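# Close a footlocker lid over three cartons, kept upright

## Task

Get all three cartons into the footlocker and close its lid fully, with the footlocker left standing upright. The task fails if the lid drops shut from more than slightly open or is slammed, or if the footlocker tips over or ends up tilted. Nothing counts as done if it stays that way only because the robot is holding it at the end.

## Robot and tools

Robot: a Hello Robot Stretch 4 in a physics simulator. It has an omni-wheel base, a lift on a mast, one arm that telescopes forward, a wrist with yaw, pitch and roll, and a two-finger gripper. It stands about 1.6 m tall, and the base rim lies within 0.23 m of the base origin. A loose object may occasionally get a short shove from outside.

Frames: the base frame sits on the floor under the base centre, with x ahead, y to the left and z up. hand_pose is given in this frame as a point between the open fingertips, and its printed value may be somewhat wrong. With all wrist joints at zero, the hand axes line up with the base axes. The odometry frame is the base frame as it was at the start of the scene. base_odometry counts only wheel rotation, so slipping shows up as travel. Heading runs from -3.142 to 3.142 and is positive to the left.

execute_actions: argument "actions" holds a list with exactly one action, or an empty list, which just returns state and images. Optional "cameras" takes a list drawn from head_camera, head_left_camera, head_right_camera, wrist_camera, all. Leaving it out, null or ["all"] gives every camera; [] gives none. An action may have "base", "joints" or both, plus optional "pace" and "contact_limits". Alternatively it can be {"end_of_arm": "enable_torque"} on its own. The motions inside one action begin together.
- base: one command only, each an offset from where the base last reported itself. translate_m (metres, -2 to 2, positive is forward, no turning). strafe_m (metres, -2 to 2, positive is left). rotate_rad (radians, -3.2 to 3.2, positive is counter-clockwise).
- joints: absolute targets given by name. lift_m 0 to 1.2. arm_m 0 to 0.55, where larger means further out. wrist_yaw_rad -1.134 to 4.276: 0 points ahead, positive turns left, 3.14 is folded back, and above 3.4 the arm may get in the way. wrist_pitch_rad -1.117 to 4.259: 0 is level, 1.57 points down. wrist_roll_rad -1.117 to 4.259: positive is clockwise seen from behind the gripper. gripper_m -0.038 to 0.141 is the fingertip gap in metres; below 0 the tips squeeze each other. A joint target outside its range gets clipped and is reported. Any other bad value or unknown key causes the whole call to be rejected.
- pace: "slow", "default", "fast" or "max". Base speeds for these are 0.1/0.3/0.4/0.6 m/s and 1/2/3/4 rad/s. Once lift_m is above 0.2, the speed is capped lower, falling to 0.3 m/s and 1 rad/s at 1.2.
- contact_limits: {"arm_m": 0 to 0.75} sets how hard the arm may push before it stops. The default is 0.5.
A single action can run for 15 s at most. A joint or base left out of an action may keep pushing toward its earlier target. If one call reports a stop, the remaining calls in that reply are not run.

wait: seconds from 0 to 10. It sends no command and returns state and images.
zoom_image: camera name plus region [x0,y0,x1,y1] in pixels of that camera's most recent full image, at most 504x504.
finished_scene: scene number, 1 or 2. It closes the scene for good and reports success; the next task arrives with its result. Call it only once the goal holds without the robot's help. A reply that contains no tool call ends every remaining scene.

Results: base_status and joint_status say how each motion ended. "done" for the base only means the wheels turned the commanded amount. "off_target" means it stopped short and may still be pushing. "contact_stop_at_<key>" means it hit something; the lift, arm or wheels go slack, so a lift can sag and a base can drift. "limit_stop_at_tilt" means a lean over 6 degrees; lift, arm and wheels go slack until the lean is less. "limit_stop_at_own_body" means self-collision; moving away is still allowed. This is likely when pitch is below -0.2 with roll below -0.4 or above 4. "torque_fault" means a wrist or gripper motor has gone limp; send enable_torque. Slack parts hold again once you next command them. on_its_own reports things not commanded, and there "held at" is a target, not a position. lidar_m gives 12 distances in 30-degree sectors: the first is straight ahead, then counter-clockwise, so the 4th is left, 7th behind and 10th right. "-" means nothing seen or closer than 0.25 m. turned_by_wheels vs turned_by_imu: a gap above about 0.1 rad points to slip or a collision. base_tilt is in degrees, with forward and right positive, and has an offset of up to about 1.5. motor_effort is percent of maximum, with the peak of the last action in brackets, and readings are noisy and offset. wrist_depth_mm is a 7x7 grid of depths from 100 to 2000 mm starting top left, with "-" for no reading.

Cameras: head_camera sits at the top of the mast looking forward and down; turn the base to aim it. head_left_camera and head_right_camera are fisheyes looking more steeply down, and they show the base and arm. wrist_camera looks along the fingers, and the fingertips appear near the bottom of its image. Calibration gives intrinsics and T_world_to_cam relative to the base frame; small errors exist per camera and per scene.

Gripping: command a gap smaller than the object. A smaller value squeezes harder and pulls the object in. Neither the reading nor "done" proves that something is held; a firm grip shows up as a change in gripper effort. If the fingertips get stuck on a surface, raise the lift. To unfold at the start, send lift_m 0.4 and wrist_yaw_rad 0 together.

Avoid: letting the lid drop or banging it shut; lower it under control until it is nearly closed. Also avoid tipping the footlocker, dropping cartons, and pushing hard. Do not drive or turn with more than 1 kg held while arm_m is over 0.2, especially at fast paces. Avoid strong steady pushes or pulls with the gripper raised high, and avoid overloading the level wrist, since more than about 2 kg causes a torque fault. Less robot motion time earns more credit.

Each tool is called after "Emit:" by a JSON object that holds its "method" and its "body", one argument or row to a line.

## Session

Emit:
{"method": "execute_actions", "body": {
  "actions": []
}}

Scene clock: 0.00 s.
base_odometry: x=+0.000 y=+0.000 heading=+0.000 (m, m, rad; odometry frame)
turned_by_wheels: +0.000 (rad since the last result)
turned_by_imu: +0.000 (rad since the last result)
base_tilt: forward=+0.3 right=-0.5 (deg)
lidar_m: 1.25 1.26 1.56 2.39 2.39 2.68 1.91 1.97 2.57 1.53 1.56 1.39
base_status: not commanded
joint_positions: lift_m=+0.290 arm_m=-0.001 wrist_yaw_rad=+3.223 wrist_pitch_rad=-0.007 wrist_roll_rad=+0.006 gripper_m=+0.057
joint_status: not commanded
motor_effort: lift_m=+18 arm_m=+0 wrist_yaw_rad=+0 wrist_pitch_rad=-6 wrist_roll_rad=-1 gripper_m=-2 wheel_0=+0 wheel_1=+0 wheel_2=+1 (%)
hand_pose: x=-0.1246 y=+0.0637 z=+0.4699 quat_wxyz=(-0.041, +0.003, +0.003, +0.999) (m; base frame)
wrist_depth_mm: - - 135 - - - - / - - 132 - - - - / - - 131 - - - - / - 111 132 - - - - / 161 136 - - - - - / 202 - 216 - 208 1983 1863 / 204 1397 1160 1281 1205 1060 1255
pictures: head_camera, head_left_camera, head_right_camera, wrist_camera
camera_calibration (this result's frames):
wrist_camera: T_world_to_cam=[[-0.0890383, 0.993473, -0.0712951, -0.0353147], [-0.0438881, -0.0754231, -0.996185, 0.531661], [-0.995061, -0.0855696, 0.0503172, 0.0810177], [0, 0, 0, 1]] pos_world=[0.100807, 0.0821165, 0.523039]
Images, in order (width x height): head_camera 420x560, head_left_camera 420x672, head_right_camera 420x672, wrist_camera 616x392.

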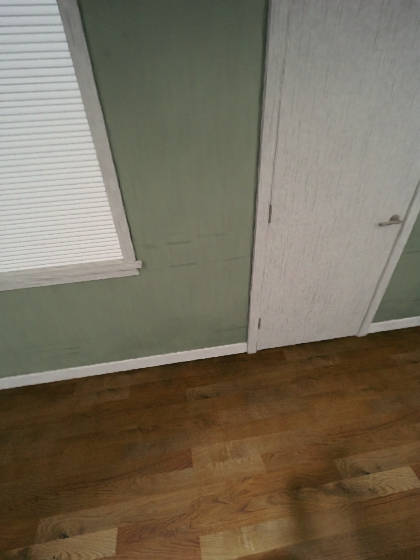

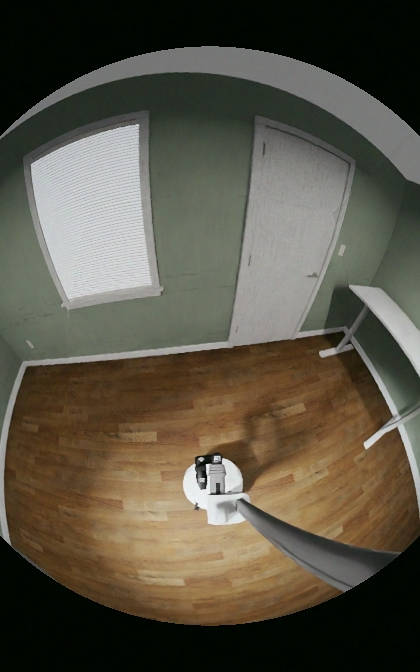

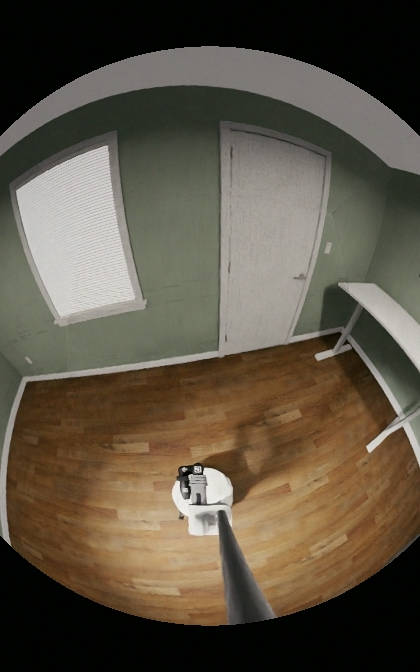

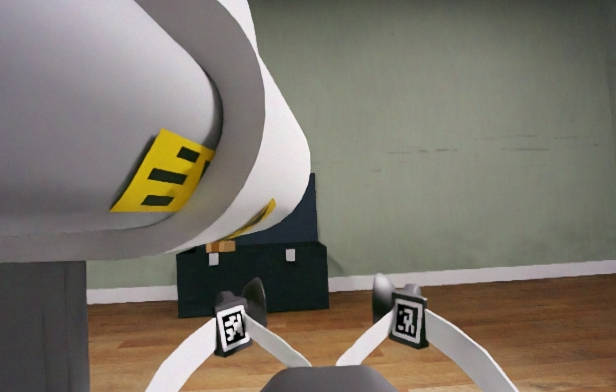

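Emit:
{"method": "execute_actions", "body": {
  "actions": [
    {"base":{"rotate_rad":-2.96},"joints":{"lift_m":0.62,"wrist_yaw_rad":0,"wrist_pitch_rad":0.8,"gripper_m":0.141},"pace":"fast"}
  ],
  "cameras": ["head_camera"]
}}

Scene clock: 7.37 s.
base_odometry: x=+0.000 y=+0.000 heading=-2.959 (m, m, rad; odometry frame)
turned_by_wheels: -2.959 (rad since the last result)
turned_by_imu: -3.019 (rad since the last result)
base_tilt: forward=+0.2 right=-0.4 (deg)
lidar_m: 1.93 2.55 2.41 1.50 1.55 1.35 1.27 1.34 1.89 2.40 2.53 2.50
base_status: done
joint_positions: lift_m=+0.620 arm_m=-0.001 wrist_yaw_rad=+0.000 wrist_pitch_rad=+0.801 wrist_roll_rad=+0.006 gripper_m=+0.141
joint_status: all done
motor_effort: lift_m=+22(26) arm_m=+0(0) wrist_yaw_rad=+0(6) wrist_pitch_rad=-2(1) wrist_roll_rad=+0(0) gripper_m=+0(2) wheel_0=+3(11) wheel_1=+3(15) wheel_2=+3(12) (%)
hand_pose: x=+0.3709 y=-0.0874 z=+0.5908 quat_wxyz=(+0.921, +0.002, +0.390, -0.001) (m; base frame)
wrist_depth_mm: - - 1661 1661 - 1983 1921 / 1756 1756 1661 1661 1661 1576 1576 / 1430 1397 1366 1366 1336 1308 1281 / 1182 1160 1182 1138 1138 1098 1098 / 1025 1025 1008 991 976 991 946 / 891 842 878 878 878 206 842 / 809 788 768 148 788 759 768
pictures: head_camera
Images, in order (width x height): head_camera 420x560.

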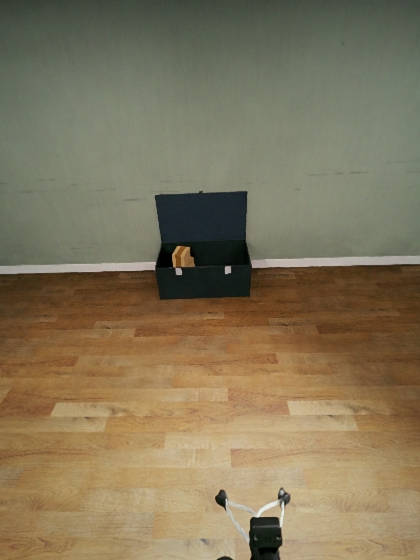

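Emit:
{"method": "execute_actions", "body": {
  "actions": [
    {"base":{"translate_m":1.58},"joints":{"wrist_pitch_rad":1.57,"arm_m":0.3,"lift_m":0.66},"pace":"fast"}
  ],
  "cameras": ["head_camera","wrist_camera"]
}}

Scene clock: 20.23 s.
base_odometry: x=-1.554 y=-0.287 heading=-2.959 (m, m, rad; odometry frame)
turned_by_wheels: +0.001 (rad since the last result)
turned_by_imu: +0.003 (rad since the last result)
base_tilt: forward=+0.4 right=-0.2 (deg)
lidar_m: 0.35 0.38 0.49 2.30 1.94 2.21 2.88 3.03 2.53 2.43 1.19 0.37
base_status: done
joint_positions: lift_m=+0.660 arm_m=+0.299 wrist_yaw_rad=+0.000 wrist_pitch_rad=+1.570 wrist_roll_rad=+0.005 gripper_m=+0.141
joint_status: all done
motor_effort: lift_m=+22(25) arm_m=+8(9) wrist_yaw_rad=+0(3) wrist_pitch_rad=+2(4) wrist_roll_rad=+1(1) gripper_m=-1(1) wheel_0=+3(7) wheel_1=+3(9) wheel_2=+1(19) (%)
hand_pose: x=+0.4698 y=-0.0874 z=+0.5495 quat_wxyz=(+0.707, +0.002, +0.707, -0.002) (m; base frame)
wrist_depth_mm: 580 597 615 634 634 647 699 / 768 759 759 759 759 544 778 / 469 691 759 750 759 554 768 / 492 723 759 759 750 559 778 / 580 750 750 759 759 569 778 / 574 452 539 521 504 205 759 / 778 759 768 149 759 768 759
pictures: head_camera, wrist_camera
camera_calibration (this result's frames):
wrist_camera: T_world_to_cam=[[-0.071149, -0.997435, -0.00781879, -0.0438668], [-0.996461, 0.071427, -0.0443216, 0.562969], [0.0447664, 0.00463768, -0.998987, 0.751426], [0, 0, 0, 1]] pos_world=[0.524217, -0.0874503, 0.775274]
Images, in order (width x height): head_camera 420x560, wrist_camera 616x392.

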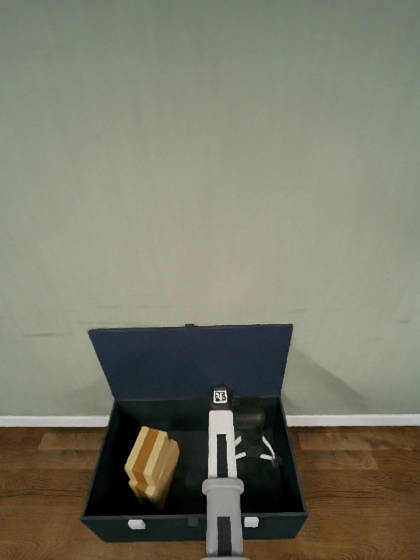

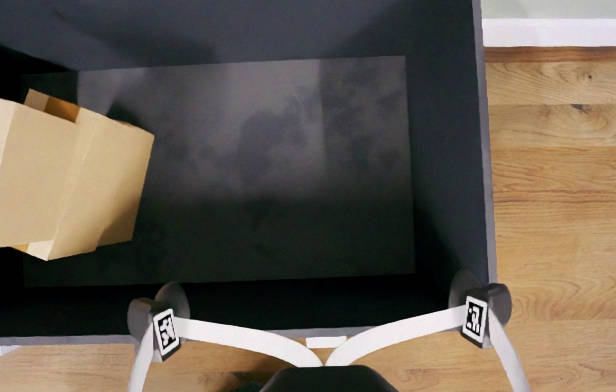

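Emit:
{"method": "execute_actions", "body": {
  "actions": [
    {"base":{"strafe_m":0.39},"joints":{"wrist_roll_rad":0.3,"arm_m":0.38,"lift_m":0.56}}
  ],
  "cameras": ["wrist_camera"]
}}

Scene clock: 34.77 s.
base_odometry: x=-1.483 y=-0.670 heading=-2.959 (m, m, rad; odometry frame)
turned_by_wheels: +0.000 (rad since the last result)
turned_by_imu: +0.000 (rad since the last result)
base_tilt: forward=+0.3 right=-0.4 (deg)
lidar_m: 0.35 0.39 1.22 1.88 1.70 1.63 2.88 3.03 2.94 2.82 0.53 0.39
base_status: done
joint_positions: lift_m=+0.560 arm_m=+0.379 wrist_yaw_rad=+0.000 wrist_pitch_rad=+1.570 wrist_roll_rad=+0.300 gripper_m=+0.141
joint_status: all done
motor_effort: lift_m=+14(21) arm_m=+8(9) wrist_yaw_rad=+0(1) wrist_pitch_rad=+0(4) wrist_roll_rad=+1(8) gripper_m=+0(1) wheel_0=-1(10) wheel_1=+3(14) wheel_2=+0(1) (%)
hand_pose: x=+0.5498 y=-0.0874 z=+0.4500 quat_wxyz=(+0.699, +0.106, +0.699, -0.105) (m; base frame)
wrist_depth_mm: 330 353 407 477 574 661 661 / 370 459 554 668 661 668 661 / 384 539 661 298 661 661 654 / 530 473 647 297 661 654 654 / 676 433 640 294 654 654 647 / 676 334 294 294 293 205 473 / 668 347 544 149 452 389 362
pictures: wrist_camera
camera_calibration (this result's frames):
wrist_camera: T_world_to_cam=[[-0.357383, -0.933923, -0.00804671, 0.12406], [-0.932917, 0.357378, -0.0441292, 0.62819], [0.044089, -0.00826411, -0.998993, 0.647774], [0, 0, 0, 1]] pos_world=[0.601826, -0.103285, 0.675842]
Images, in order (width x height): wrist_camera 616x392.

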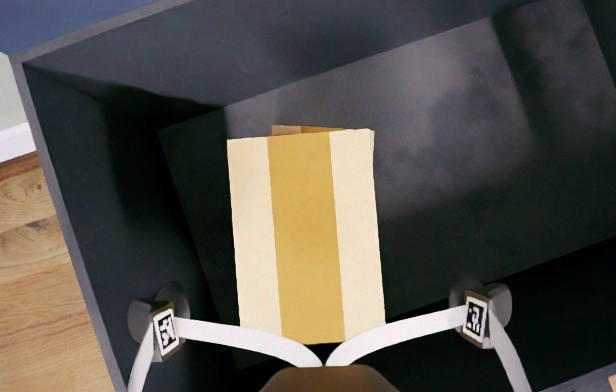

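Emit:
{"method": "execute_actions", "body": {
  "actions": [
    {"joints":{"wrist_roll_rad":0.28,"arm_m":0.408,"lift_m":0.49}}
  ],
  "cameras": ["wrist_camera"]
}}

Scene clock: 42.40 s.
base_odometry: x=-1.483 y=-0.670 heading=-2.959 (m, m, rad; odometry frame)
turned_by_wheels: +0.000 (rad since the last result)
turned_by_imu: +0.000 (rad since the last result)
base_tilt: forward=+0.3 right=-0.4 (deg)
lidar_m: 0.32 0.40 1.23 1.88 1.67 1.62 2.88 3.03 2.95 2.78 0.51 0.36
base_status: not commanded
joint_positions: lift_m=+0.490 arm_m=+0.407 wrist_yaw_rad=+0.000 wrist_pitch_rad=+1.570 wrist_roll_rad=+0.280 gripper_m=+0.141
joint_status: all done
motor_effort: lift_m=+15(14) arm_m=+8(9) wrist_yaw_rad=+1(1) wrist_pitch_rad=+1(2) wrist_roll_rad=+1(2) gripper_m=-1(1) wheel_0=-1(1) wheel_1=+3(3) wheel_2=+0(0) (%)
hand_pose: x=+0.5777 y=-0.0874 z=+0.3800 quat_wxyz=(+0.700, +0.099, +0.700, -0.099) (m; base frame)
wrist_depth_mm: 277 306 349 410 484 591 591 / 334 404 484 591 591 591 585 / 342 512 591 585 591 585 591 / 317 473 580 227 228 580 585 / 297 427 585 224 226 585 580 / 290 327 225 224 224 205 539 / 282 322 436 149 223 449 415
pictures: wrist_camera
camera_calibration (this result's frames):
wrist_camera: T_world_to_cam=[[-0.339259, -0.940659, -0.00802894, 0.12243], [-0.939652, 0.339273, -0.0441276, 0.653512], [0.044233, -0.00742627, -0.998994, 0.576601], [0, 0, 0, 1]] pos_world=[0.630105, -0.102272, 0.605841]
Images, in order (width x height): wrist_camera 616x392.

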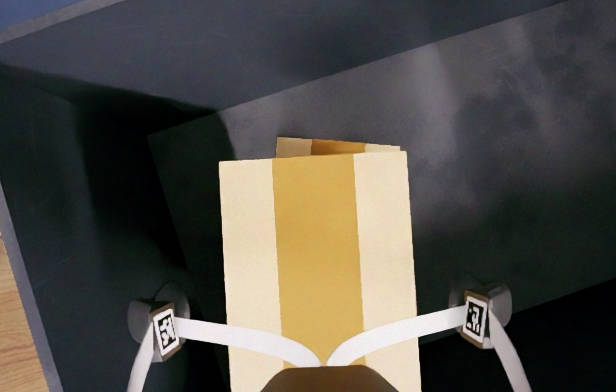

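Centred. Descend, grip, move.

Emit:
{"method": "execute_actions", "body": {
  "actions": [
    {"joints":{"lift_m":0.448}}
  ],
  "cameras": []
}}

Emit:
{"method": "execute_actions", "body": {
  "actions": [
    {"joints":{"gripper_m":0.06}}
  ],
  "cameras": []
}}

Emit:
{"method": "execute_actions", "body": {
  "actions": [
    {"base":{"strafe_m":-0.25},"joints":{"lift_m":0.465,"wrist_roll_rad":0.0,"arm_m":0.44}}
  ],
  "cameras": ["wrist_camera"]
}}

Scene clock: 47.70 s.
base_odometry: x=-1.483 y=-0.670 heading=-2.959 (m, m, rad; odometry frame)
turned_by_wheels: +0.000 (rad since the last result)
turned_by_imu: +0.000 (rad since the last result)
base_tilt: forward=+0.2 right=-0.5 (deg)
lidar_m: 0.34 0.38 1.19 1.91 1.65 1.62 2.86 3.01 2.90 2.82 0.53 0.36
base_status: not commanded
joint_positions: lift_m=+0.448 arm_m=+0.407 wrist_yaw_rad=+0.000 wrist_pitch_rad=+1.570 wrist_roll_rad=+0.280 gripper_m=+0.141
joint_status: all done
motor_effort: lift_m=+14(16) arm_m=+8(8) wrist_yaw_rad=+0(1) wrist_pitch_rad=+0(1) wrist_roll_rad=-1(0) gripper_m=+1(1) wheel_0=-1(1) wheel_1=+3(3) wheel_2=+0(0) (%)
hand_pose: x=+0.5778 y=-0.0874 z=+0.3381 quat_wxyz=(+0.700, +0.099, +0.700, -0.099) (m; base frame)
wrist_depth_mm: 277 306 349 410 484 549 549 / 336 402 480 549 544 549 544 / 345 508 549 304 303 539 544 / 317 469 185 184 183 544 539 / 297 427 183 182 183 535 539 / 277 327 183 182 182 204 535 / 262 322 182 150 181 445 415
pictures: none
No camera images: the call's "cameras" was empty. Leave "cameras" out to get every camera's image.

Scene clock: 49.53 s.
base_odometry: x=-1.483 y=-0.670 heading=-2.959 (m, m, rad; odometry frame)
turned_by_wheels: +0.000 (rad since the last result)
turned_by_imu: +0.000 (rad since the last result)
base_tilt: forward=+0.3 right=-0.4 (deg)
lidar_m: 0.35 0.37 1.20 1.90 1.70 1.62 2.87 3.03 2.95 2.83 0.53 0.37
base_status: not commanded
joint_positions: lift_m=+0.448 arm_m=+0.407 wrist_yaw_rad=+0.000 wrist_pitch_rad=+1.570 wrist_roll_rad=+0.280 gripper_m=+0.060
joint_status: all done
motor_effort: lift_m=+17(17) arm_m=+8(8) wrist_yaw_rad=+0(0) wrist_pitch_rad=+1(1) wrist_roll_rad=+1(0) gripper_m=-22(22) wheel_0=-1(1) wheel_1=+3(3) wheel_2=+0(0) (%)
hand_pose: x=+0.5778 y=-0.0874 z=+0.3379 quat_wxyz=(+0.701, +0.099, +0.700, -0.099) (m; base frame)
wrist_depth_mm: 277 309 355 413 488 549 544 / 338 404 488 549 544 535 535 / 342 517 539 175 175 539 535 / 320 469 174 173 173 539 539 / 296 430 172 171 172 530 539 / 277 359 171 170 171 189 530 / 262 174 170 170 170 413 394
pictures: none
No camera images: the call's "cameras" was empty. Leave "cameras" out to get every camera's image.

Scene clock: 51.67 s.
base_odometry: x=-1.528 y=-0.424 heading=-2.959 (m, m, rad; odometry frame)
turned_by_wheels: +0.000 (rad since the last result)
turned_by_imu: +0.000 (rad since the last result)
base_tilt: forward=+0.3 right=-0.4 (deg)
lidar_m: 0.35 0.36 1.21 2.14 1.82 2.01 2.85 3.03 2.69 2.56 0.54 0.39
base_status: done
joint_positions: lift_m=+0.464 arm_m=+0.439 wrist_yaw_rad=+0.000 wrist_pitch_rad=+1.570 wrist_roll_rad=+0.000 gripper_m=+0.060
joint_status: all done
motor_effort: lift_m=+24(25) arm_m=+8(8) wrist_yaw_rad=+0(0) wrist_pitch_rad=+1(2) wrist_roll_rad=+0(5) gripper_m=-20(21) wheel_0=+1(6) wheel_1=-3(11) wheel_2=+0(3) (%)
hand_pose: x=+0.6098 y=-0.0874 z=+0.3542 quat_wxyz=(+0.707, +0.000, +0.707, +0.000) (m; base frame)
wrist_depth_mm: 307 312 320 325 329 332 338 / 433 449 466 480 492 504 455 / 559 559 564 174 174 549 512 / 319 415 174 173 173 554 512 / 317 329 172 172 172 559 517 / 317 334 171 170 171 189 525 / 314 172 170 169 169 544 477
pictures: wrist_camera
camera_calibration (this result's frames):
wrist_camera: T_world_to_cam=[[-0.0659902, -0.99779, -0.00779726, -0.0386228], [-0.996828, 0.066271, -0.0440735, 0.693421], [0.0444928, 0.00486411, -0.998998, 0.550305], [0, 0, 0, 1]] pos_world=[0.664188, -0.0871679, 0.580014]
Images, in order (width x height): wrist_camera 616x392.

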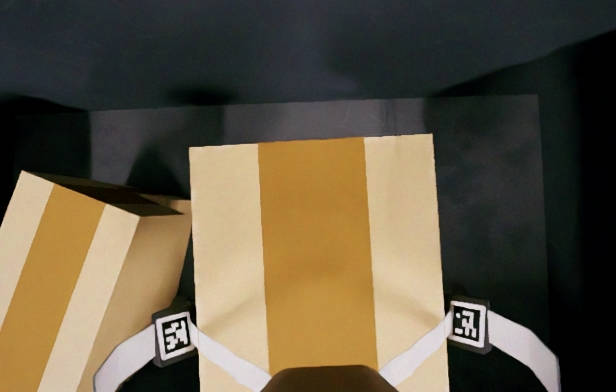

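Emit:
{"method": "execute_actions", "body": {
  "actions": [
    {"base":{"strafe_m":-0.04},"joints":{"lift_m":0.213}}
  ],
  "cameras": []
}}

Scene clock: 55.93 s.
base_odometry: x=-1.536 y=-0.385 heading=-2.959 (m, m, rad; odometry frame)
turned_by_wheels: +0.000 (rad since the last result)
turned_by_imu: +0.000 (rad since the last result)
base_tilt: forward=+0.2 right=-0.4 (deg)
lidar_m: 0.36 0.37 0.50 2.19 1.83 2.07 2.88 3.05 2.60 2.53 0.55 0.35
base_status: done
joint_positions: lift_m=+0.213 arm_m=+0.439 wrist_yaw_rad=+0.000 wrist_pitch_rad=+1.570 wrist_roll_rad=+0.000 gripper_m=+0.060
joint_status: all done
motor_effort: lift_m=+17(21) arm_m=+7(8) wrist_yaw_rad=+0(0) wrist_pitch_rad=+1(1) wrist_roll_rad=+1(0) gripper_m=-20(20) wheel_0=+1(10) wheel_1=-4(12) wheel_2=+0(1) (%)
hand_pose: x=+0.6098 y=-0.0874 z=+0.1029 quat_wxyz=(+0.707, +0.000, +0.707, +0.000) (m; base frame)
wrist_depth_mm: 306 307 306 306 304 306 304 / 309 307 304 303 303 303 301 / 304 304 306 174 174 301 303 / 304 304 174 173 173 300 301 / 303 300 172 172 172 297 298 / 300 300 171 170 170 189 298 / 300 174 171 169 169 296 297
pictures: none
No camera images: the call's "cameras" was empty. Leave "cameras" out to get every camera's image.

Emit:
{"method": "execute_actions", "body": {
  "actions": [
    {"joints":{"gripper_m":0.141}}
  ],
  "cameras": []
}}

Emit:
{"method": "execute_actions", "body": {
  "actions": [
    {"joints":{"lift_m":0.79,"arm_m":0.41},"pace":"fast"}
  ],
  "cameras": ["wrist_camera"]
}}

Emit:
{"method": "execute_actions", "body": {
  "actions": [
    {"joints":{"wrist_pitch_rad":0.6,"wrist_roll_rad":1.57,"gripper_m":0.05}}
  ],
  "cameras": ["wrist_camera","head_camera"]
}}

Scene clock: 66.23 s.
base_odometry: x=-1.536 y=-0.385 heading=-2.959 (m, m, rad; odometry frame)
turned_by_wheels: +0.000 (rad since the last result)
turned_by_imu: +0.000 (rad since the last result)
base_tilt: forward=+0.3 right=-0.4 (deg)
lidar_m: 0.33 0.39 0.55 2.19 1.86 2.10 2.89 3.00 2.64 2.53 0.56 0.38
base_status: not commanded
joint_positions: lift_m=+0.213 arm_m=+0.439 wrist_yaw_rad=+0.000 wrist_pitch_rad=+1.571 wrist_roll_rad=+0.000 gripper_m=+0.141
joint_status: all done
motor_effort: lift_m=+17(17) arm_m=+8(8) wrist_yaw_rad=+1(2) wrist_pitch_rad=-1(3) wrist_roll_rad=+0(1) gripper_m=+0(23) wheel_0=+1(1) wheel_1=-4(4) wheel_2=+0(0) (%)
hand_pose: x=+0.6096 y=-0.0874 z=+0.1029 quat_wxyz=(+0.707, +0.000, +0.707, +0.000) (m; base frame)
wrist_depth_mm: 307 309 307 304 304 307 306 / 309 306 307 306 306 304 304 / 309 307 306 306 304 304 301 / 306 306 185 184 185 303 301 / 303 304 185 183 183 300 300 / 301 301 183 183 182 205 300 / 301 300 183 149 181 296 297
pictures: none
No camera images: the call's "cameras" was empty. Leave "cameras" out to get every camera's image.

Scene clock: 68.77 s.
base_odometry: x=-1.536 y=-0.385 heading=-2.959 (m, m, rad; odometry frame)
turned_by_wheels: +0.000 (rad since the last result)
turned_by_imu: +0.000 (rad since the last result)
base_tilt: forward=+0.3 right=-0.4 (deg)
lidar_m: 0.34 0.33 0.53 2.19 1.86 2.07 2.89 3.01 2.64 2.54 0.57 0.38
base_status: not commanded
joint_positions: lift_m=+0.790 arm_m=+0.411 wrist_yaw_rad=+0.000 wrist_pitch_rad=+1.570 wrist_roll_rad=+0.000 gripper_m=+0.141
joint_status: all done
motor_effort: lift_m=+23(24) arm_m=-8(8) wrist_yaw_rad=+1(1) wrist_pitch_rad=+1(1) wrist_roll_rad=+0(1) gripper_m=+1(2) wheel_0=+1(1) wheel_1=-4(4) wheel_2=+0(0) (%)
hand_pose: x=+0.5825 y=-0.0874 z=+0.6794 quat_wxyz=(+0.707, +0.000, +0.707, +0.000) (m; base frame)
wrist_depth_mm: 389 399 410 415 424 427 433 / 549 559 569 574 569 574 723 / 683 878 891 891 891 699 904 / 699 854 878 891 891 715 904 / 707 647 891 904 866 668 904 / 691 640 878 878 866 204 904 / 640 591 585 149 603 585 878
pictures: wrist_camera
camera_calibration (this result's frames):
wrist_camera: T_world_to_cam=[[-0.0661116, -0.997782, -0.00779456, -0.0378173], [-0.996822, 0.066392, -0.044033, 0.680548], [0.0444528, 0.00485869, -0.999, 0.876411], [0, 0, 0, 1]] pos_world=[0.636926, -0.0871745, 0.905206]
Images, in order (width x height): wrist_camera 616x392.

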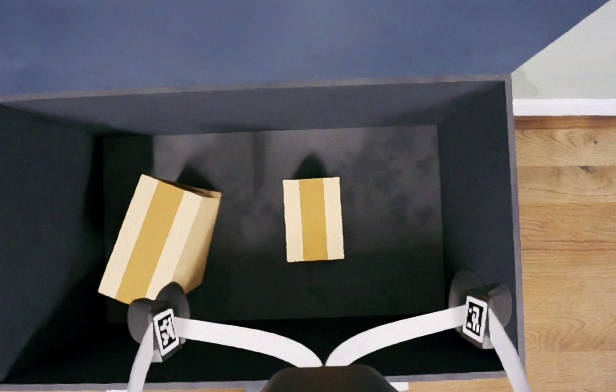

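Scene clock: 70.70 s.
base_odometry: x=-1.535 y=-0.385 heading=-2.959 (m, m, rad; odometry frame)
turned_by_wheels: +0.000 (rad since the last result)
turned_by_imu: +0.000 (rad since the last result)
base_tilt: forward=+0.3 right=-0.6 (deg)
lidar_m: 0.33 0.36 0.54 2.18 1.83 2.12 2.88 3.03 2.64 2.51 0.55 0.38
base_status: not commanded
joint_positions: lift_m=+0.790 arm_m=+0.411 wrist_yaw_rad=+0.000 wrist_pitch_rad=+0.602 wrist_roll_rad=+1.570 gripper_m=+0.050
joint_status: all done
motor_effort: lift_m=+23(22) arm_m=-5(8) wrist_yaw_rad=+0(7) wrist_pitch_rad=-6(21) wrist_roll_rad=+1(9) gripper_m=-4(1) wheel_0=+2(2) wheel_1=-3(4) wheel_2=+0(0) (%)
hand_pose: x=+0.8197 y=-0.0874 z=+0.8045 quat_wxyz=(+0.676, +0.675, +0.210, -0.210) (m; base frame)
wrist_depth_mm: 189 209 239 265 304 370 455 / 187 208 238 264 298 362 455 / 186 208 236 263 294 359 442 / 186 207 236 259 294 353 436 / 185 206 235 258 287 351 430 / 183 205 220 258 206 345 424 / 185 201 223 248 279 312 418
pictures: head_camera, wrist_camera
camera_calibration (this result's frames):
wrist_camera: T_world_to_cam=[[-0.558983, 0.0646261, -0.826657, 1.13447], [0.0723059, 0.996959, 0.0290469, 0.0686496], [0.82602, -0.0435354, -0.561956, -0.00568785], [0, 0, 0, 1]] pos_world=[0.633883, -0.142005, 0.932626]
Images, in order (width x height): head_camera 420x560, wrist_camera 616x392.

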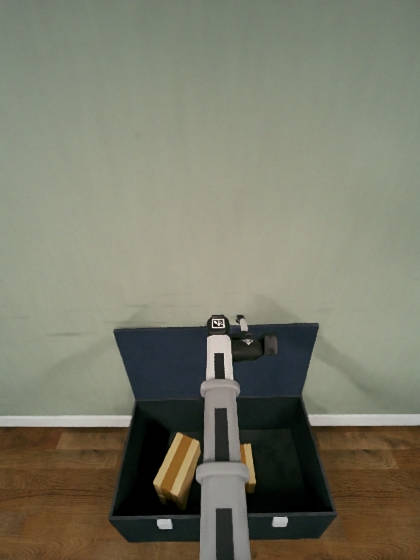

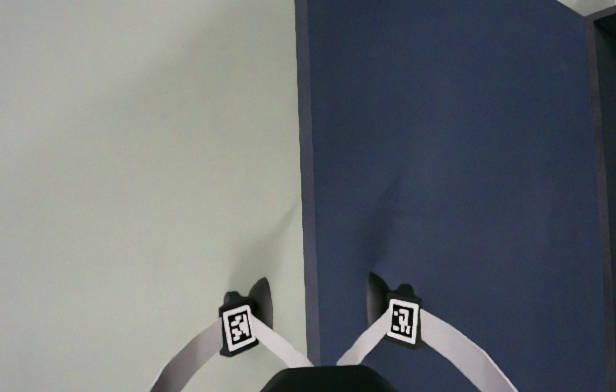

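Emit:
{"method": "execute_actions", "body": {
  "actions": [
    {"joints":{"arm_m":0.417,"lift_m":0.755},"pace":"slow","contact_limits":{"arm_m":0.1}}
  ],
  "cameras": ["wrist_camera"]
}}

Scene clock: 78.53 s.
base_odometry: x=-1.535 y=-0.385 heading=-2.959 (m, m, rad; odometry frame)
turned_by_wheels: +0.000 (rad since the last result)
turned_by_imu: +0.000 (rad since the last result)
base_tilt: forward=+0.3 right=-0.3 (deg)
lidar_m: 0.35 0.37 0.55 2.19 1.83 2.07 2.89 3.03 2.62 2.52 0.52 0.39
base_status: not commanded
joint_positions: lift_m=+0.755 arm_m=+0.416 wrist_yaw_rad=+0.000 wrist_pitch_rad=+0.602 wrist_roll_rad=+1.570 gripper_m=+0.050
joint_status: all done
motor_effort: lift_m=+14(21) arm_m=+8(9) wrist_yaw_rad=+0(0) wrist_pitch_rad=-3(6) wrist_roll_rad=+1(1) gripper_m=-4(2) wheel_0=+2(2) wheel_1=-3(3) wheel_2=+0(0) (%)
contact_limits: arm_m 0.1
hand_pose: x=+0.8242 y=-0.0874 z=+0.7701 quat_wxyz=(+0.676, +0.675, +0.210, -0.210) (m; base frame)
wrist_depth_mm: 185 204 234 249 294 362 452 / 183 205 233 247 290 357 439 / 182 203 232 245 287 349 430 / 181 202 231 241 285 347 424 / 181 202 230 239 281 342 421 / 180 201 216 237 206 336 413 / 182 196 219 230 274 307 404
pictures: wrist_camera
camera_calibration (this result's frames):
wrist_camera: T_world_to_cam=[[-0.558898, 0.0646706, -0.826711, 1.10861], [0.0723783, 0.996954, 0.0290568, 0.0692689], [0.826072, -0.0435962, -0.561876, -0.0288182], [0, 0, 0, 1]] pos_world=[0.638391, -0.142009, 0.898294]
Images, in order (width x height): wrist_camera 616x392.

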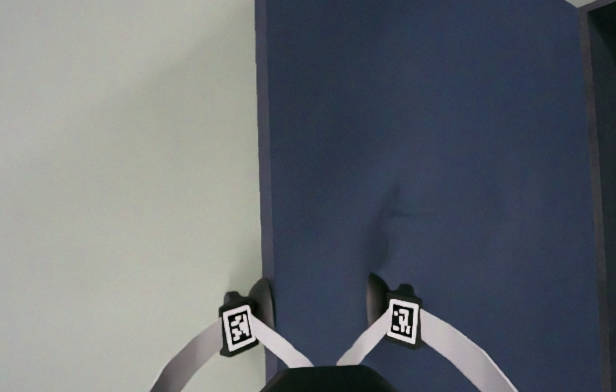

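Emit:
{"method": "execute_actions", "body": {
  "actions": [
    {"joints":{"arm_m":0.423},"pace":"slow","contact_limits":{"arm_m":0.1}}
  ],
  "cameras": []
}}

Emit:
{"method": "execute_actions", "body": {
  "actions": [
    {"joints":{"lift_m":0.744},"pace":"slow"}
  ],
  "cameras": ["wrist_camera"]
}}

Scene clock: 82.43 s.
base_odometry: x=-1.535 y=-0.385 heading=-2.959 (m, m, rad; odometry frame)
turned_by_wheels: +0.000 (rad since the last result)
turned_by_imu: +0.000 (rad since the last result)
base_tilt: forward=+0.1 right=-0.3 (deg)
lidar_m: 0.33 0.38 0.54 2.19 1.88 2.10 2.88 3.04 2.63 2.54 0.54 0.37
base_status: not commanded
joint_positions: lift_m=+0.755 arm_m=+0.421 wrist_yaw_rad=-0.002 wrist_pitch_rad=+0.602 wrist_roll_rad=+1.570 gripper_m=+0.050
joint_status: all done
motor_effort: lift_m=+14(14) arm_m=+12(12) wrist_yaw_rad=+7(7) wrist_pitch_rad=-5(5) wrist_roll_rad=+2(1) gripper_m=-4(4) wheel_0=+2(2) wheel_1=-3(3) wheel_2=+0(0) (%)
contact_limits: arm_m 0.1
hand_pose: x=+0.8294 y=-0.0880 z=+0.7701 quat_wxyz=(+0.675, +0.675, +0.209, -0.210) (m; base frame)
wrist_depth_mm: 181 201 229 243 286 351 433 / 179 201 229 242 285 345 427 / 179 200 227 237 282 343 418 / 179 199 226 236 277 336 413 / 177 197 224 234 273 332 407 / 177 196 213 231 207 329 402 / 176 192 192 162 266 297 394
pictures: none
No camera images: the call's "cameras" was empty. Leave "cameras" out to get every camera's image.

Scene clock: 83.23 s.
base_odometry: x=-1.535 y=-0.385 heading=-2.959 (m, m, rad; odometry frame)
turned_by_wheels: +0.000 (rad since the last result)
turned_by_imu: +0.006 (rad since the last result)
base_tilt: forward=+0.3 right=-0.4 (deg)
lidar_m: 0.35 0.37 0.52 2.18 1.86 2.07 2.86 3.04 2.62 2.52 0.53 0.38
base_status: not commanded
joint_positions: lift_m=+0.745 arm_m=+0.421 wrist_yaw_rad=-0.012 wrist_pitch_rad=+0.598 wrist_roll_rad=+1.570 gripper_m=+0.050
joint_status: all done
on_its_own: wrist_yaw_rad is at rest, and its effort (+35) is outside its rest range (-13 to +13)
motor_effort: lift_m=+9(13) arm_m=+12(12) wrist_yaw_rad=+35(39) wrist_pitch_rad=+5(5) wrist_roll_rad=-2(2) gripper_m=-2(4) wheel_0=+2(2) wheel_1=+0(3) wheel_2=-7(7) (%)
hand_pose: x=+0.8291 y=-0.0903 z=+0.7605 quat_wxyz=(+0.675, +0.677, +0.204, -0.212) (m; base frame)
wrist_depth_mm: 184 204 232 247 290 353 433 / 182 203 230 242 286 347 430 / 181 202 229 240 282 340 418 / 180 200 229 237 279 336 413 / 179 200 226 236 274 330 404 / 178 198 213 233 206 324 397 / 179 191 219 222 268 297 387
pictures: wrist_camera
camera_calibration (this result's frames):
wrist_camera: T_world_to_cam=[[-0.554907, 0.072098, -0.828782, 1.10249], [0.0847763, 0.995952, 0.029879, 0.0610875], [0.827581, -0.053681, -0.558773, -0.0429261], [0, 0, 0, 1]] pos_world=[0.642124, -0.142632, 0.887911]
Images, in order (width x height): wrist_camera 616x392.

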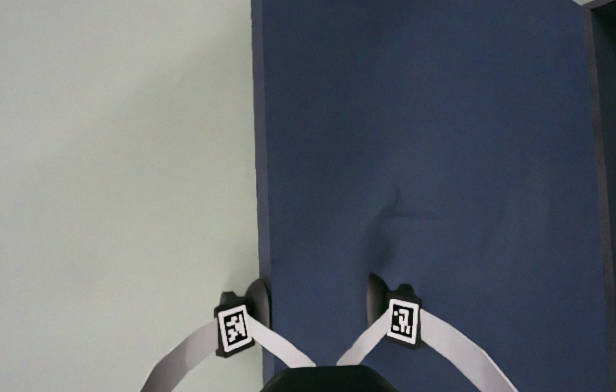

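Emit:
{"method": "execute_actions", "body": {
  "actions": [
    {"joints":{"arm_m":0.385,"gripper_m":0.04},"pace":"slow"}
  ],
  "cameras": ["wrist_camera"]
}}

Scene clock: 86.70 s.
base_odometry: x=-1.535 y=-0.385 heading=-2.959 (m, m, rad; odometry frame)
turned_by_wheels: +0.000 (rad since the last result)
turned_by_imu: +0.000 (rad since the last result)
base_tilt: forward=+0.2 right=-0.4 (deg)
lidar_m: 0.33 0.38 0.53 2.19 1.87 2.09 2.87 3.03 2.62 2.54 0.55 0.39
base_status: not commanded
joint_positions: lift_m=+0.745 arm_m=+0.386 wrist_yaw_rad=-0.004 wrist_pitch_rad=+0.593 wrist_roll_rad=+1.571 gripper_m=+0.040
joint_status: all done
motor_effort: lift_m=+11(11) arm_m=-8(10) wrist_yaw_rad=+12(34) wrist_pitch_rad=+21(21) wrist_roll_rad=-2(1) gripper_m=-7(6) wheel_0=+0(2) wheel_1=+0(0) wheel_2=-7(7) (%)
hand_pose: x=+0.7962 y=-0.0884 z=+0.7616 quat_wxyz=(+0.676, +0.677, +0.205, -0.208) (m; base frame)
wrist_depth_mm: 210 234 262 244 297 379 492 / 208 231 258 242 291 368 484 / 207 230 256 239 290 364 473 / 207 229 257 237 286 362 466 / 206 229 259 236 283 353 452 / 205 229 213 232 207 347 452 / 205 220 251 225 272 320 436
pictures: wrist_camera
camera_calibration (this result's frames):
wrist_camera: T_world_to_cam=[[-0.550949, 0.0677924, -0.831781, 1.08375], [0.0766836, 0.996591, 0.0304317, 0.0680185], [0.831009, -0.0470177, -0.554269, -0.0205384], [0, 0, 0, 1]] pos_world=[0.608943, -0.142222, 0.887989]
Images, in order (width x height): wrist_camera 616x392.

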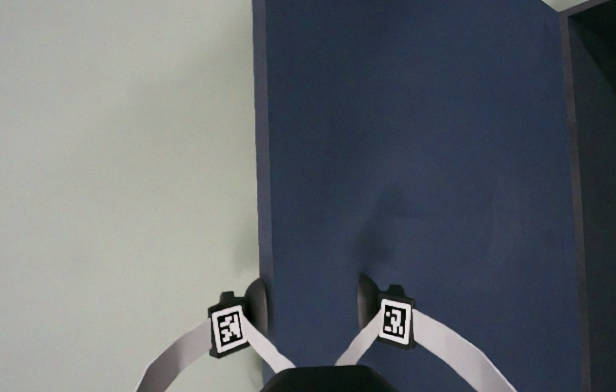

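Emit:
{"method": "execute_actions", "body": {
  "actions": [
    {"joints":{"arm_m":0.36,"gripper_m":0.03,"lift_m":0.76},"pace":"slow"}
  ],
  "cameras": ["wrist_camera"]
}}

Scene clock: 91.53 s.
base_odometry: x=-1.535 y=-0.385 heading=-2.959 (m, m, rad; odometry frame)
turned_by_wheels: +0.000 (rad since the last result)
turned_by_imu: +0.000 (rad since the last result)
base_tilt: forward=+0.2 right=-0.4 (deg)
lidar_m: 0.34 0.37 0.58 2.18 1.86 2.09 2.87 3.03 2.62 2.51 0.52 0.36
base_status: not commanded
joint_positions: lift_m=+0.760 arm_m=+0.361 wrist_yaw_rad=+0.000 wrist_pitch_rad=+0.602 wrist_roll_rad=+1.570 gripper_m=+0.030
joint_status: all done
motor_effort: lift_m=+22(23) arm_m=-7(10) wrist_yaw_rad=+1(12) wrist_pitch_rad=-5(22) wrist_roll_rad=+0(1) gripper_m=-3(7) wheel_0=-1(1) wheel_1=+0(0) wheel_2=-6(7) (%)
hand_pose: x=+0.7701 y=-0.0875 z=+0.7746 quat_wxyz=(+0.675, +0.675, +0.209, -0.210) (m; base frame)
wrist_depth_mm: 230 256 291 229 285 402 530 / 229 256 293 234 282 394 539 / 228 254 289 234 277 384 530 / 228 254 290 231 276 377 521 / 227 253 287 228 270 373 512 / 225 252 274 220 206 366 512 / 226 247 271 216 260 312 508
pictures: wrist_camera
camera_calibration (this result's frames):
wrist_camera: T_world_to_cam=[[-0.558436, 0.0655467, -0.826954, 1.08193], [0.073213, 0.996878, 0.0295752, 0.0721309], [0.826311, -0.0440279, -0.561491, 0.017876], [0, 0, 0, 1]] pos_world=[0.584136, -0.142036, 0.902611]
Images, in order (width x height): wrist_camera 616x392.

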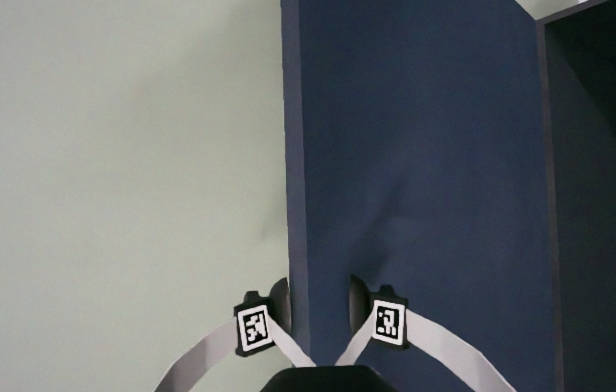

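Emit:
{"method": "execute_actions", "body": {
  "actions": [
    {"joints":{"arm_m":0.269,"lift_m":0.742},"pace":"slow"}
  ],
  "cameras": ["wrist_camera"]
}}

Scene clock: 97.23 s.
base_odometry: x=-1.535 y=-0.385 heading=-2.959 (m, m, rad; odometry frame)
turned_by_wheels: +0.000 (rad since the last result)
turned_by_imu: +0.000 (rad since the last result)
base_tilt: forward=+0.2 right=-0.4 (deg)
lidar_m: 0.34 0.37 0.53 2.19 1.82 2.12 2.87 3.03 2.61 2.51 0.52 0.37
base_status: not commanded
joint_positions: lift_m=+0.742 arm_m=+0.270 wrist_yaw_rad=+0.000 wrist_pitch_rad=+0.604 wrist_roll_rad=+1.570 gripper_m=+0.030
joint_status: all done
motor_effort: lift_m=+15(21) arm_m=-7(7) wrist_yaw_rad=+2(2) wrist_pitch_rad=-9(7) wrist_roll_rad=+0(0) gripper_m=-7(6) wheel_0=-1(1) wheel_1=+0(0) wheel_2=-6(6) (%)
hand_pose: x=+0.6788 y=-0.0875 z=+0.7568 quat_wxyz=(+0.675, +0.675, +0.210, -0.210) (m; base frame)
wrist_depth_mm: 307 342 389 243 322 609 569 / 306 342 389 238 314 597 723 / 304 342 389 235 307 591 723 / 301 340 387 232 300 585 723 / 303 336 387 228 293 580 723 / 303 338 368 213 208 580 715 / 300 329 362 212 276 418 699
pictures: wrist_camera
camera_calibration (this result's frames):
wrist_camera: T_world_to_cam=[[-0.559919, 0.0656357, -0.825944, 1.01647], [0.0734339, 0.996866, 0.0294366, 0.0793389], [0.825287, -0.0441701, -0.562983, 0.0851821], [0, 0, 0, 1]] pos_world=[0.493016, -0.142045, 0.88517]
Images, in order (width x height): wrist_camera 616x392.

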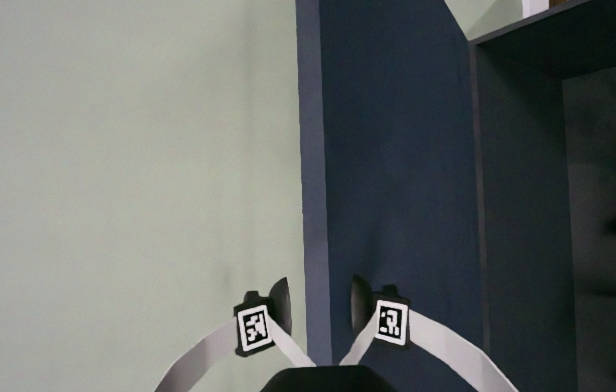

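Emit:
{"method": "execute_actions", "body": {
  "actions": [
    {"joints":{"arm_m":0.19,"lift_m":0.692},"pace":"slow"}
  ],
  "cameras": ["wrist_camera"]
}}

Scene clock: 102.33 s.
base_odometry: x=-1.535 y=-0.385 heading=-2.959 (m, m, rad; odometry frame)
turned_by_wheels: +0.000 (rad since the last result)
turned_by_imu: +0.000 (rad since the last result)
base_tilt: forward=+0.3 right=-0.4 (deg)
lidar_m: 0.35 0.37 0.52 2.18 1.84 2.12 2.85 3.03 2.63 2.52 0.54 0.37
base_status: not commanded
joint_positions: lift_m=+0.692 arm_m=+0.191 wrist_yaw_rad=-0.001 wrist_pitch_rad=+0.605 wrist_roll_rad=+1.570 gripper_m=+0.030
joint_status: all done
motor_effort: lift_m=+16(16) arm_m=-7(6) wrist_yaw_rad=+2(3) wrist_pitch_rad=-15(14) wrist_roll_rad=+0(1) gripper_m=-6(6) wheel_0=+0(1) wheel_1=+0(0) wheel_2=-6(6) (%)
hand_pose: x=+0.5994 y=-0.0876 z=+0.7063 quat_wxyz=(+0.675, +0.675, +0.211, -0.211) (m; base frame)
wrist_depth_mm: 375 418 473 232 500 603 539 / 370 415 477 225 473 723 707 / 373 415 469 512 442 741 715 / 370 410 477 512 421 732 723 / 368 410 469 508 402 732 699 / 368 413 445 204 206 715 741 / 366 404 436 200 329 640 723
pictures: wrist_camera
camera_calibration (this result's frames):
wrist_camera: T_world_to_cam=[[-0.561472, 0.0657285, -0.824881, 0.930506], [0.0736599, 0.996853, 0.0292936, 0.0866573], [0.824211, -0.0443131, -0.564547, 0.123932], [0, 0, 0, 1]] pos_world=[0.413924, -0.142054, 0.834984]
Images, in order (width x height): wrist_camera 616x392.

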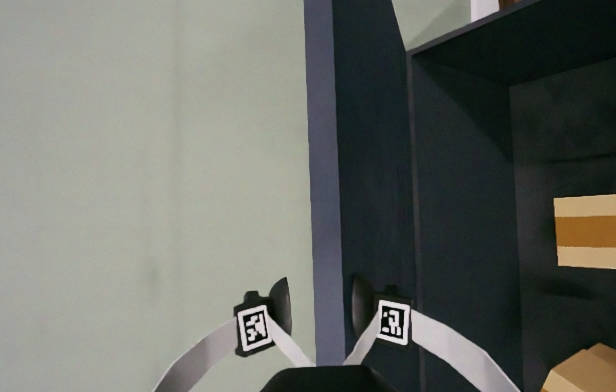

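Emit:
{"method": "execute_actions", "body": {
  "actions": [
    {"joints":{"arm_m":0.105,"lift_m":0.608,"wrist_pitch_rad":0.48},"pace":"slow"}
  ],
  "cameras": []
}}

Emit:
{"method": "execute_actions", "body": {
  "actions": [
    {"joints":{"arm_m":0.055,"lift_m":0.544,"wrist_pitch_rad":0.38},"pace":"slow"}
  ],
  "cameras": ["wrist_camera"]
}}

Scene clock: 109.60 s.
base_odometry: x=-1.535 y=-0.385 heading=-2.959 (m, m, rad; odometry frame)
turned_by_wheels: +0.000 (rad since the last result)
turned_by_imu: +0.000 (rad since the last result)
base_tilt: forward=+0.2 right=-0.4 (deg)
lidar_m: 0.34 0.36 0.53 2.18 1.85 2.11 2.86 2.98 2.61 2.54 0.55 0.36
base_status: not commanded
joint_positions: lift_m=+0.608 arm_m=+0.106 wrist_yaw_rad=-0.001 wrist_pitch_rad=+0.487 wrist_roll_rad=+1.570 gripper_m=+0.030
joint_status: all done
motor_effort: lift_m=+16(16) arm_m=-8(8) wrist_yaw_rad=+2(4) wrist_pitch_rad=-18(23) wrist_roll_rad=-1(1) gripper_m=-7(7) wheel_0=-1(1) wheel_1=+0(0) wheel_2=-6(6) (%)
hand_pose: x=+0.5322 y=-0.0876 z=+0.6515 quat_wxyz=(+0.686, +0.686, +0.170, -0.171) (m; base frame)
wrist_depth_mm: 445 488 549 580 683 539 539 / 439 484 535 574 634 723 676 / 439 488 535 574 634 741 683 / 439 488 530 574 627 732 661 / 436 480 539 569 634 732 603 / 436 473 512 206 204 715 707 / 436 469 504 198 580 521 591
pictures: none
No camera images: the call's "cameras" was empty. Leave "cameras" out to get every camera's image.

Scene clock: 111.30 s.
base_odometry: x=-1.535 y=-0.385 heading=-2.959 (m, m, rad; odometry frame)
turned_by_wheels: +0.000 (rad since the last result)
turned_by_imu: +0.000 (rad since the last result)
base_tilt: forward=+0.1 right=-0.4 (deg)
lidar_m: 0.35 0.35 0.53 2.18 1.88 2.10 2.87 3.06 2.62 2.52 0.50 0.41
base_status: not commanded
joint_positions: lift_m=+0.544 arm_m=+0.056 wrist_yaw_rad=+0.000 wrist_pitch_rad=+0.387 wrist_roll_rad=+1.570 gripper_m=+0.030
joint_status: all done
motor_effort: lift_m=+16(16) arm_m=-8(8) wrist_yaw_rad=+2(5) wrist_pitch_rad=-18(27) wrist_roll_rad=-1(1) gripper_m=-8(6) wheel_0=+0(0) wheel_1=+0(0) wheel_2=-6(6) (%)
hand_pose: x=+0.4945 y=-0.0875 z=+0.6135 quat_wxyz=(+0.694, +0.694, +0.136, -0.136) (m; base frame)
wrist_depth_mm: 492 530 574 615 609 539 535 / 488 525 580 603 647 715 676 / 484 525 574 603 640 715 676 / 488 525 569 603 634 715 634 / 484 521 569 609 634 715 574 / 484 521 549 213 204 715 683 / 480 517 544 200 621 496 647
pictures: wrist_camera
camera_calibration (this result's frames):
wrist_camera: T_world_to_cam=[[-0.369292, 0.065507, -0.927002, 0.762697], [0.0653185, 0.996875, 0.0444235, 0.0919006], [0.927015, -0.0441452, -0.372416, -0.0105947], [0, 0, 0, 1]] pos_world=[0.285476, -0.142043, 0.698993]
Images, in order (width x height): wrist_camera 616x392.

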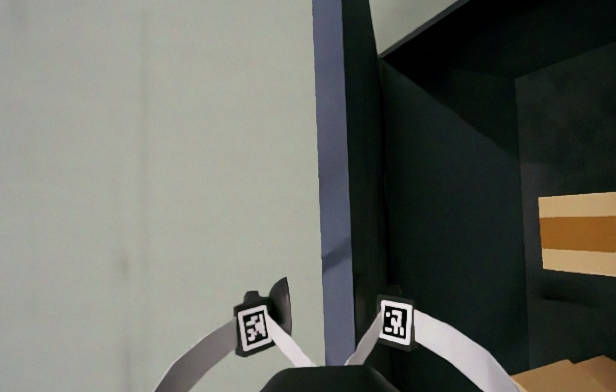

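Emit:
{"method": "execute_actions", "body": {
  "actions": [
    {"base":{"translate_m":-0.06},"joints":{"lift_m":0.422,"wrist_pitch_rad":0.22},"pace":"slow"}
  ],
  "cameras": []
}}

Emit:
{"method": "execute_actions", "body": {
  "actions": [
    {"base":{"translate_m":-0.05},"joints":{"lift_m":0.277,"wrist_pitch_rad":0.05},"pace":"slow"}
  ],
  "cameras": ["wrist_camera"]
}}

Scene clock: 118.57 s.
base_odometry: x=-1.477 y=-0.374 heading=-2.960 (m, m, rad; odometry frame)
turned_by_wheels: +0.000 (rad since the last result)
turned_by_imu: +0.000 (rad since the last result)
base_tilt: forward=+0.2 right=-0.5 (deg)
lidar_m: 0.40 0.41 1.31 2.17 1.83 2.10 2.80 2.95 2.62 2.51 1.26 0.43
base_status: done
joint_positions: lift_m=+0.422 arm_m=+0.056 wrist_yaw_rad=-0.001 wrist_pitch_rad=+0.227 wrist_roll_rad=+1.570 gripper_m=+0.030
joint_status: all done
motor_effort: lift_m=+17(17) arm_m=-6(8) wrist_yaw_rad=+3(5) wrist_pitch_rad=-19(26) wrist_roll_rad=-1(0) gripper_m=-6(7) wheel_0=-5(6) wheel_1=-6(8) wheel_2=+5(8) (%)
hand_pose: x=+0.5081 y=-0.0877 z=+0.5355 quat_wxyz=(+0.703, +0.702, +0.080, -0.080) (m; base frame)
wrist_depth_mm: 564 597 621 647 569 544 539 / 559 591 621 640 654 691 647 / 564 585 621 640 647 691 640 / 554 585 621 640 640 683 549 / 564 591 621 654 640 676 512 / 564 591 609 213 198 676 654 / 554 574 597 196 627 155 627
pictures: none
No camera images: the call's "cameras" was empty. Leave "cameras" out to get every camera's image.

Scene clock: 120.57 s.
base_odometry: x=-1.428 y=-0.365 heading=-2.960 (m, m, rad; odometry frame)
turned_by_wheels: +0.000 (rad since the last result)
turned_by_imu: +0.000 (rad since the last result)
base_tilt: forward=+0.1 right=-0.5 (deg)
lidar_m: 0.44 0.48 1.41 2.19 1.76 2.09 2.75 2.94 2.62 2.54 1.34 0.48
base_status: done
joint_positions: lift_m=+0.277 arm_m=+0.056 wrist_yaw_rad=-0.001 wrist_pitch_rad=+0.058 wrist_roll_rad=+1.570 gripper_m=+0.030
joint_status: all done
motor_effort: lift_m=+15(16) arm_m=-7(7) wrist_yaw_rad=+2(3) wrist_pitch_rad=-23(30) wrist_roll_rad=-1(1) gripper_m=-5(8) wheel_0=-4(5) wheel_1=-6(7) wheel_2=+4(12) (%)
hand_pose: x=+0.5150 y=-0.0876 z=+0.4387 quat_wxyz=(+0.707, +0.707, +0.020, -0.021) (m; base frame)
wrist_depth_mm: 661 676 691 691 535 211 210 / 668 661 683 683 661 213 195 / 647 661 676 676 661 661 207 / 654 668 668 683 654 661 206 / 654 668 683 676 654 647 205 / 647 661 661 213 202 647 204 / 647 661 661 676 647 202 202
pictures: wrist_camera
camera_calibration (this result's frames):
wrist_camera: T_world_to_cam=[[-0.0500832, 0.0653601, -0.996604, 0.474338], [0.04772, 0.996873, 0.0629796, 0.0993218], [0.997604, -0.0444037, -0.0530455, -0.271267], [0, 0, 0, 1]] pos_world=[0.289633, -0.142059, 0.452083]
Images, in order (width x height): wrist_camera 616x392.

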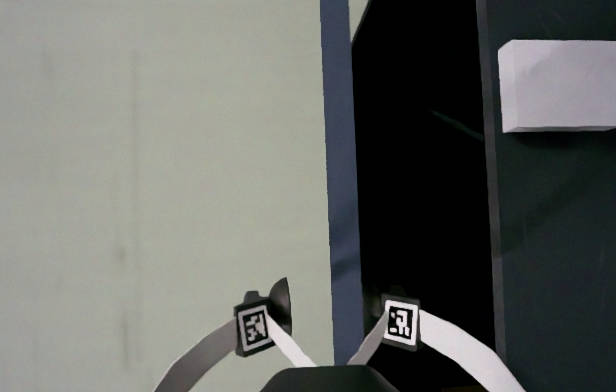

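Emit:
{"method": "execute_actions", "body": {
  "actions": [
    {"joints":{"lift_m":0.235,"arm_m":0.03},"pace":"slow"}
  ],
  "cameras": ["wrist_camera"]
}}

Scene clock: 125.37 s.
base_odometry: x=-1.428 y=-0.365 heading=-2.960 (m, m, rad; odometry frame)
turned_by_wheels: +0.000 (rad since the last result)
turned_by_imu: +0.000 (rad since the last result)
base_tilt: forward=+0.2 right=-0.5 (deg)
lidar_m: 0.45 0.46 1.40 2.18 1.78 2.09 2.77 2.94 2.64 2.52 1.38 0.48
base_status: not commanded
joint_positions: lift_m=+0.235 arm_m=+0.031 wrist_yaw_rad=+0.000 wrist_pitch_rad=+0.058 wrist_roll_rad=+1.570 gripper_m=+0.030
joint_status: all done
motor_effort: lift_m=+16(18) arm_m=-8(8) wrist_yaw_rad=+0(2) wrist_pitch_rad=-22(22) wrist_roll_rad=+1(0) gripper_m=-6(4) wheel_0=-4(4) wheel_1=-6(6) wheel_2=+4(4) (%)
hand_pose: x=+0.4904 y=-0.0873 z=+0.3968 quat_wxyz=(+0.707, +0.707, +0.020, -0.020) (m; base frame)
wrist_depth_mm: 683 691 707 723 235 233 236 / 683 691 699 715 668 217 235 / 683 699 699 707 683 229 233 / 683 676 691 691 668 229 231 / 668 683 699 699 661 228 230 / 676 691 691 223 205 226 229 / 676 676 699 229 223 223 228
pictures: wrist_camera
camera_calibration (this result's frames):
wrist_camera: T_world_to_cam=[[-0.0497012, 0.0653101, -0.996626, 0.431154], [0.0466953, 0.99692, 0.0630007, 0.103345], [0.997672, -0.0434066, -0.0525978, -0.24907], [0, 0, 0, 1]] pos_world=[0.265094, -0.141997, 0.410088]
Images, in order (width x height): wrist_camera 616x392.

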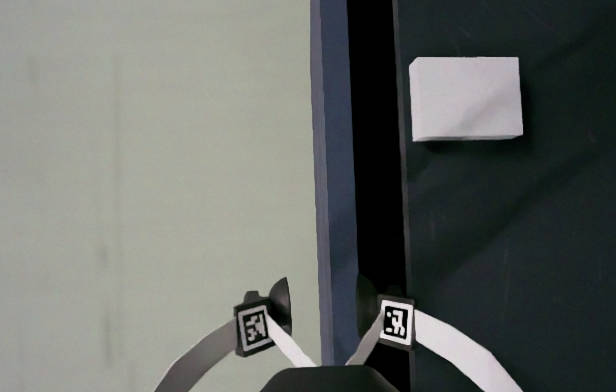

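Emit:
{"method": "execute_actions", "body": {
  "actions": [
    {"joints":{"lift_m":0.222,"arm_m":0.023},"pace":"slow"}
  ],
  "cameras": ["wrist_camera"]
}}

Scene clock: 128.60 s.
base_odometry: x=-1.428 y=-0.365 heading=-2.960 (m, m, rad; odometry frame)
turned_by_wheels: +0.000 (rad since the last result)
turned_by_imu: +0.000 (rad since the last result)
base_tilt: forward=+0.2 right=-0.4 (deg)
lidar_m: 0.44 0.47 1.37 2.19 1.74 2.07 2.78 2.92 2.65 2.51 1.31 0.46
base_status: not commanded
joint_positions: lift_m=+0.222 arm_m=+0.024 wrist_yaw_rad=+0.000 wrist_pitch_rad=+0.058 wrist_roll_rad=+1.570 gripper_m=+0.030
joint_status: all done
motor_effort: lift_m=+16(15) arm_m=-8(8) wrist_yaw_rad=-1(1) wrist_pitch_rad=-21(24) wrist_roll_rad=-1(1) gripper_m=-8(6) wheel_0=-4(4) wheel_1=-6(6) wheel_2=+4(4) (%)
hand_pose: x=+0.4834 y=-0.0873 z=+0.3837 quat_wxyz=(+0.707, +0.707, +0.021, -0.020) (m; base frame)
wrist_depth_mm: 699 699 715 430 237 239 244 / 691 699 707 480 235 239 243 / 683 683 707 554 233 236 241 / 691 699 699 627 233 236 238 / 691 699 707 699 232 235 237 / 683 691 699 243 205 234 236 / 683 691 699 252 229 154 235
pictures: wrist_camera
camera_calibration (this result's frames):
wrist_camera: T_world_to_cam=[[-0.0501089, 0.0653098, -0.996606, 0.417935], [0.0467212, 0.996921, 0.0629812, 0.104493], [0.99765, -0.0434067, -0.0530059, -0.242592], [0, 0, 0, 1]] pos_world=[0.258082, -0.141997, 0.397077]
Images, in order (width x height): wrist_camera 616x392.

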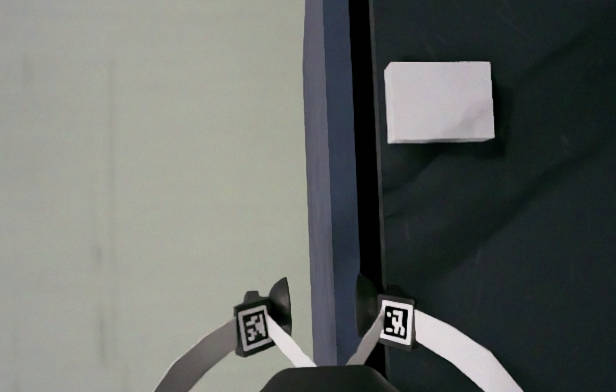

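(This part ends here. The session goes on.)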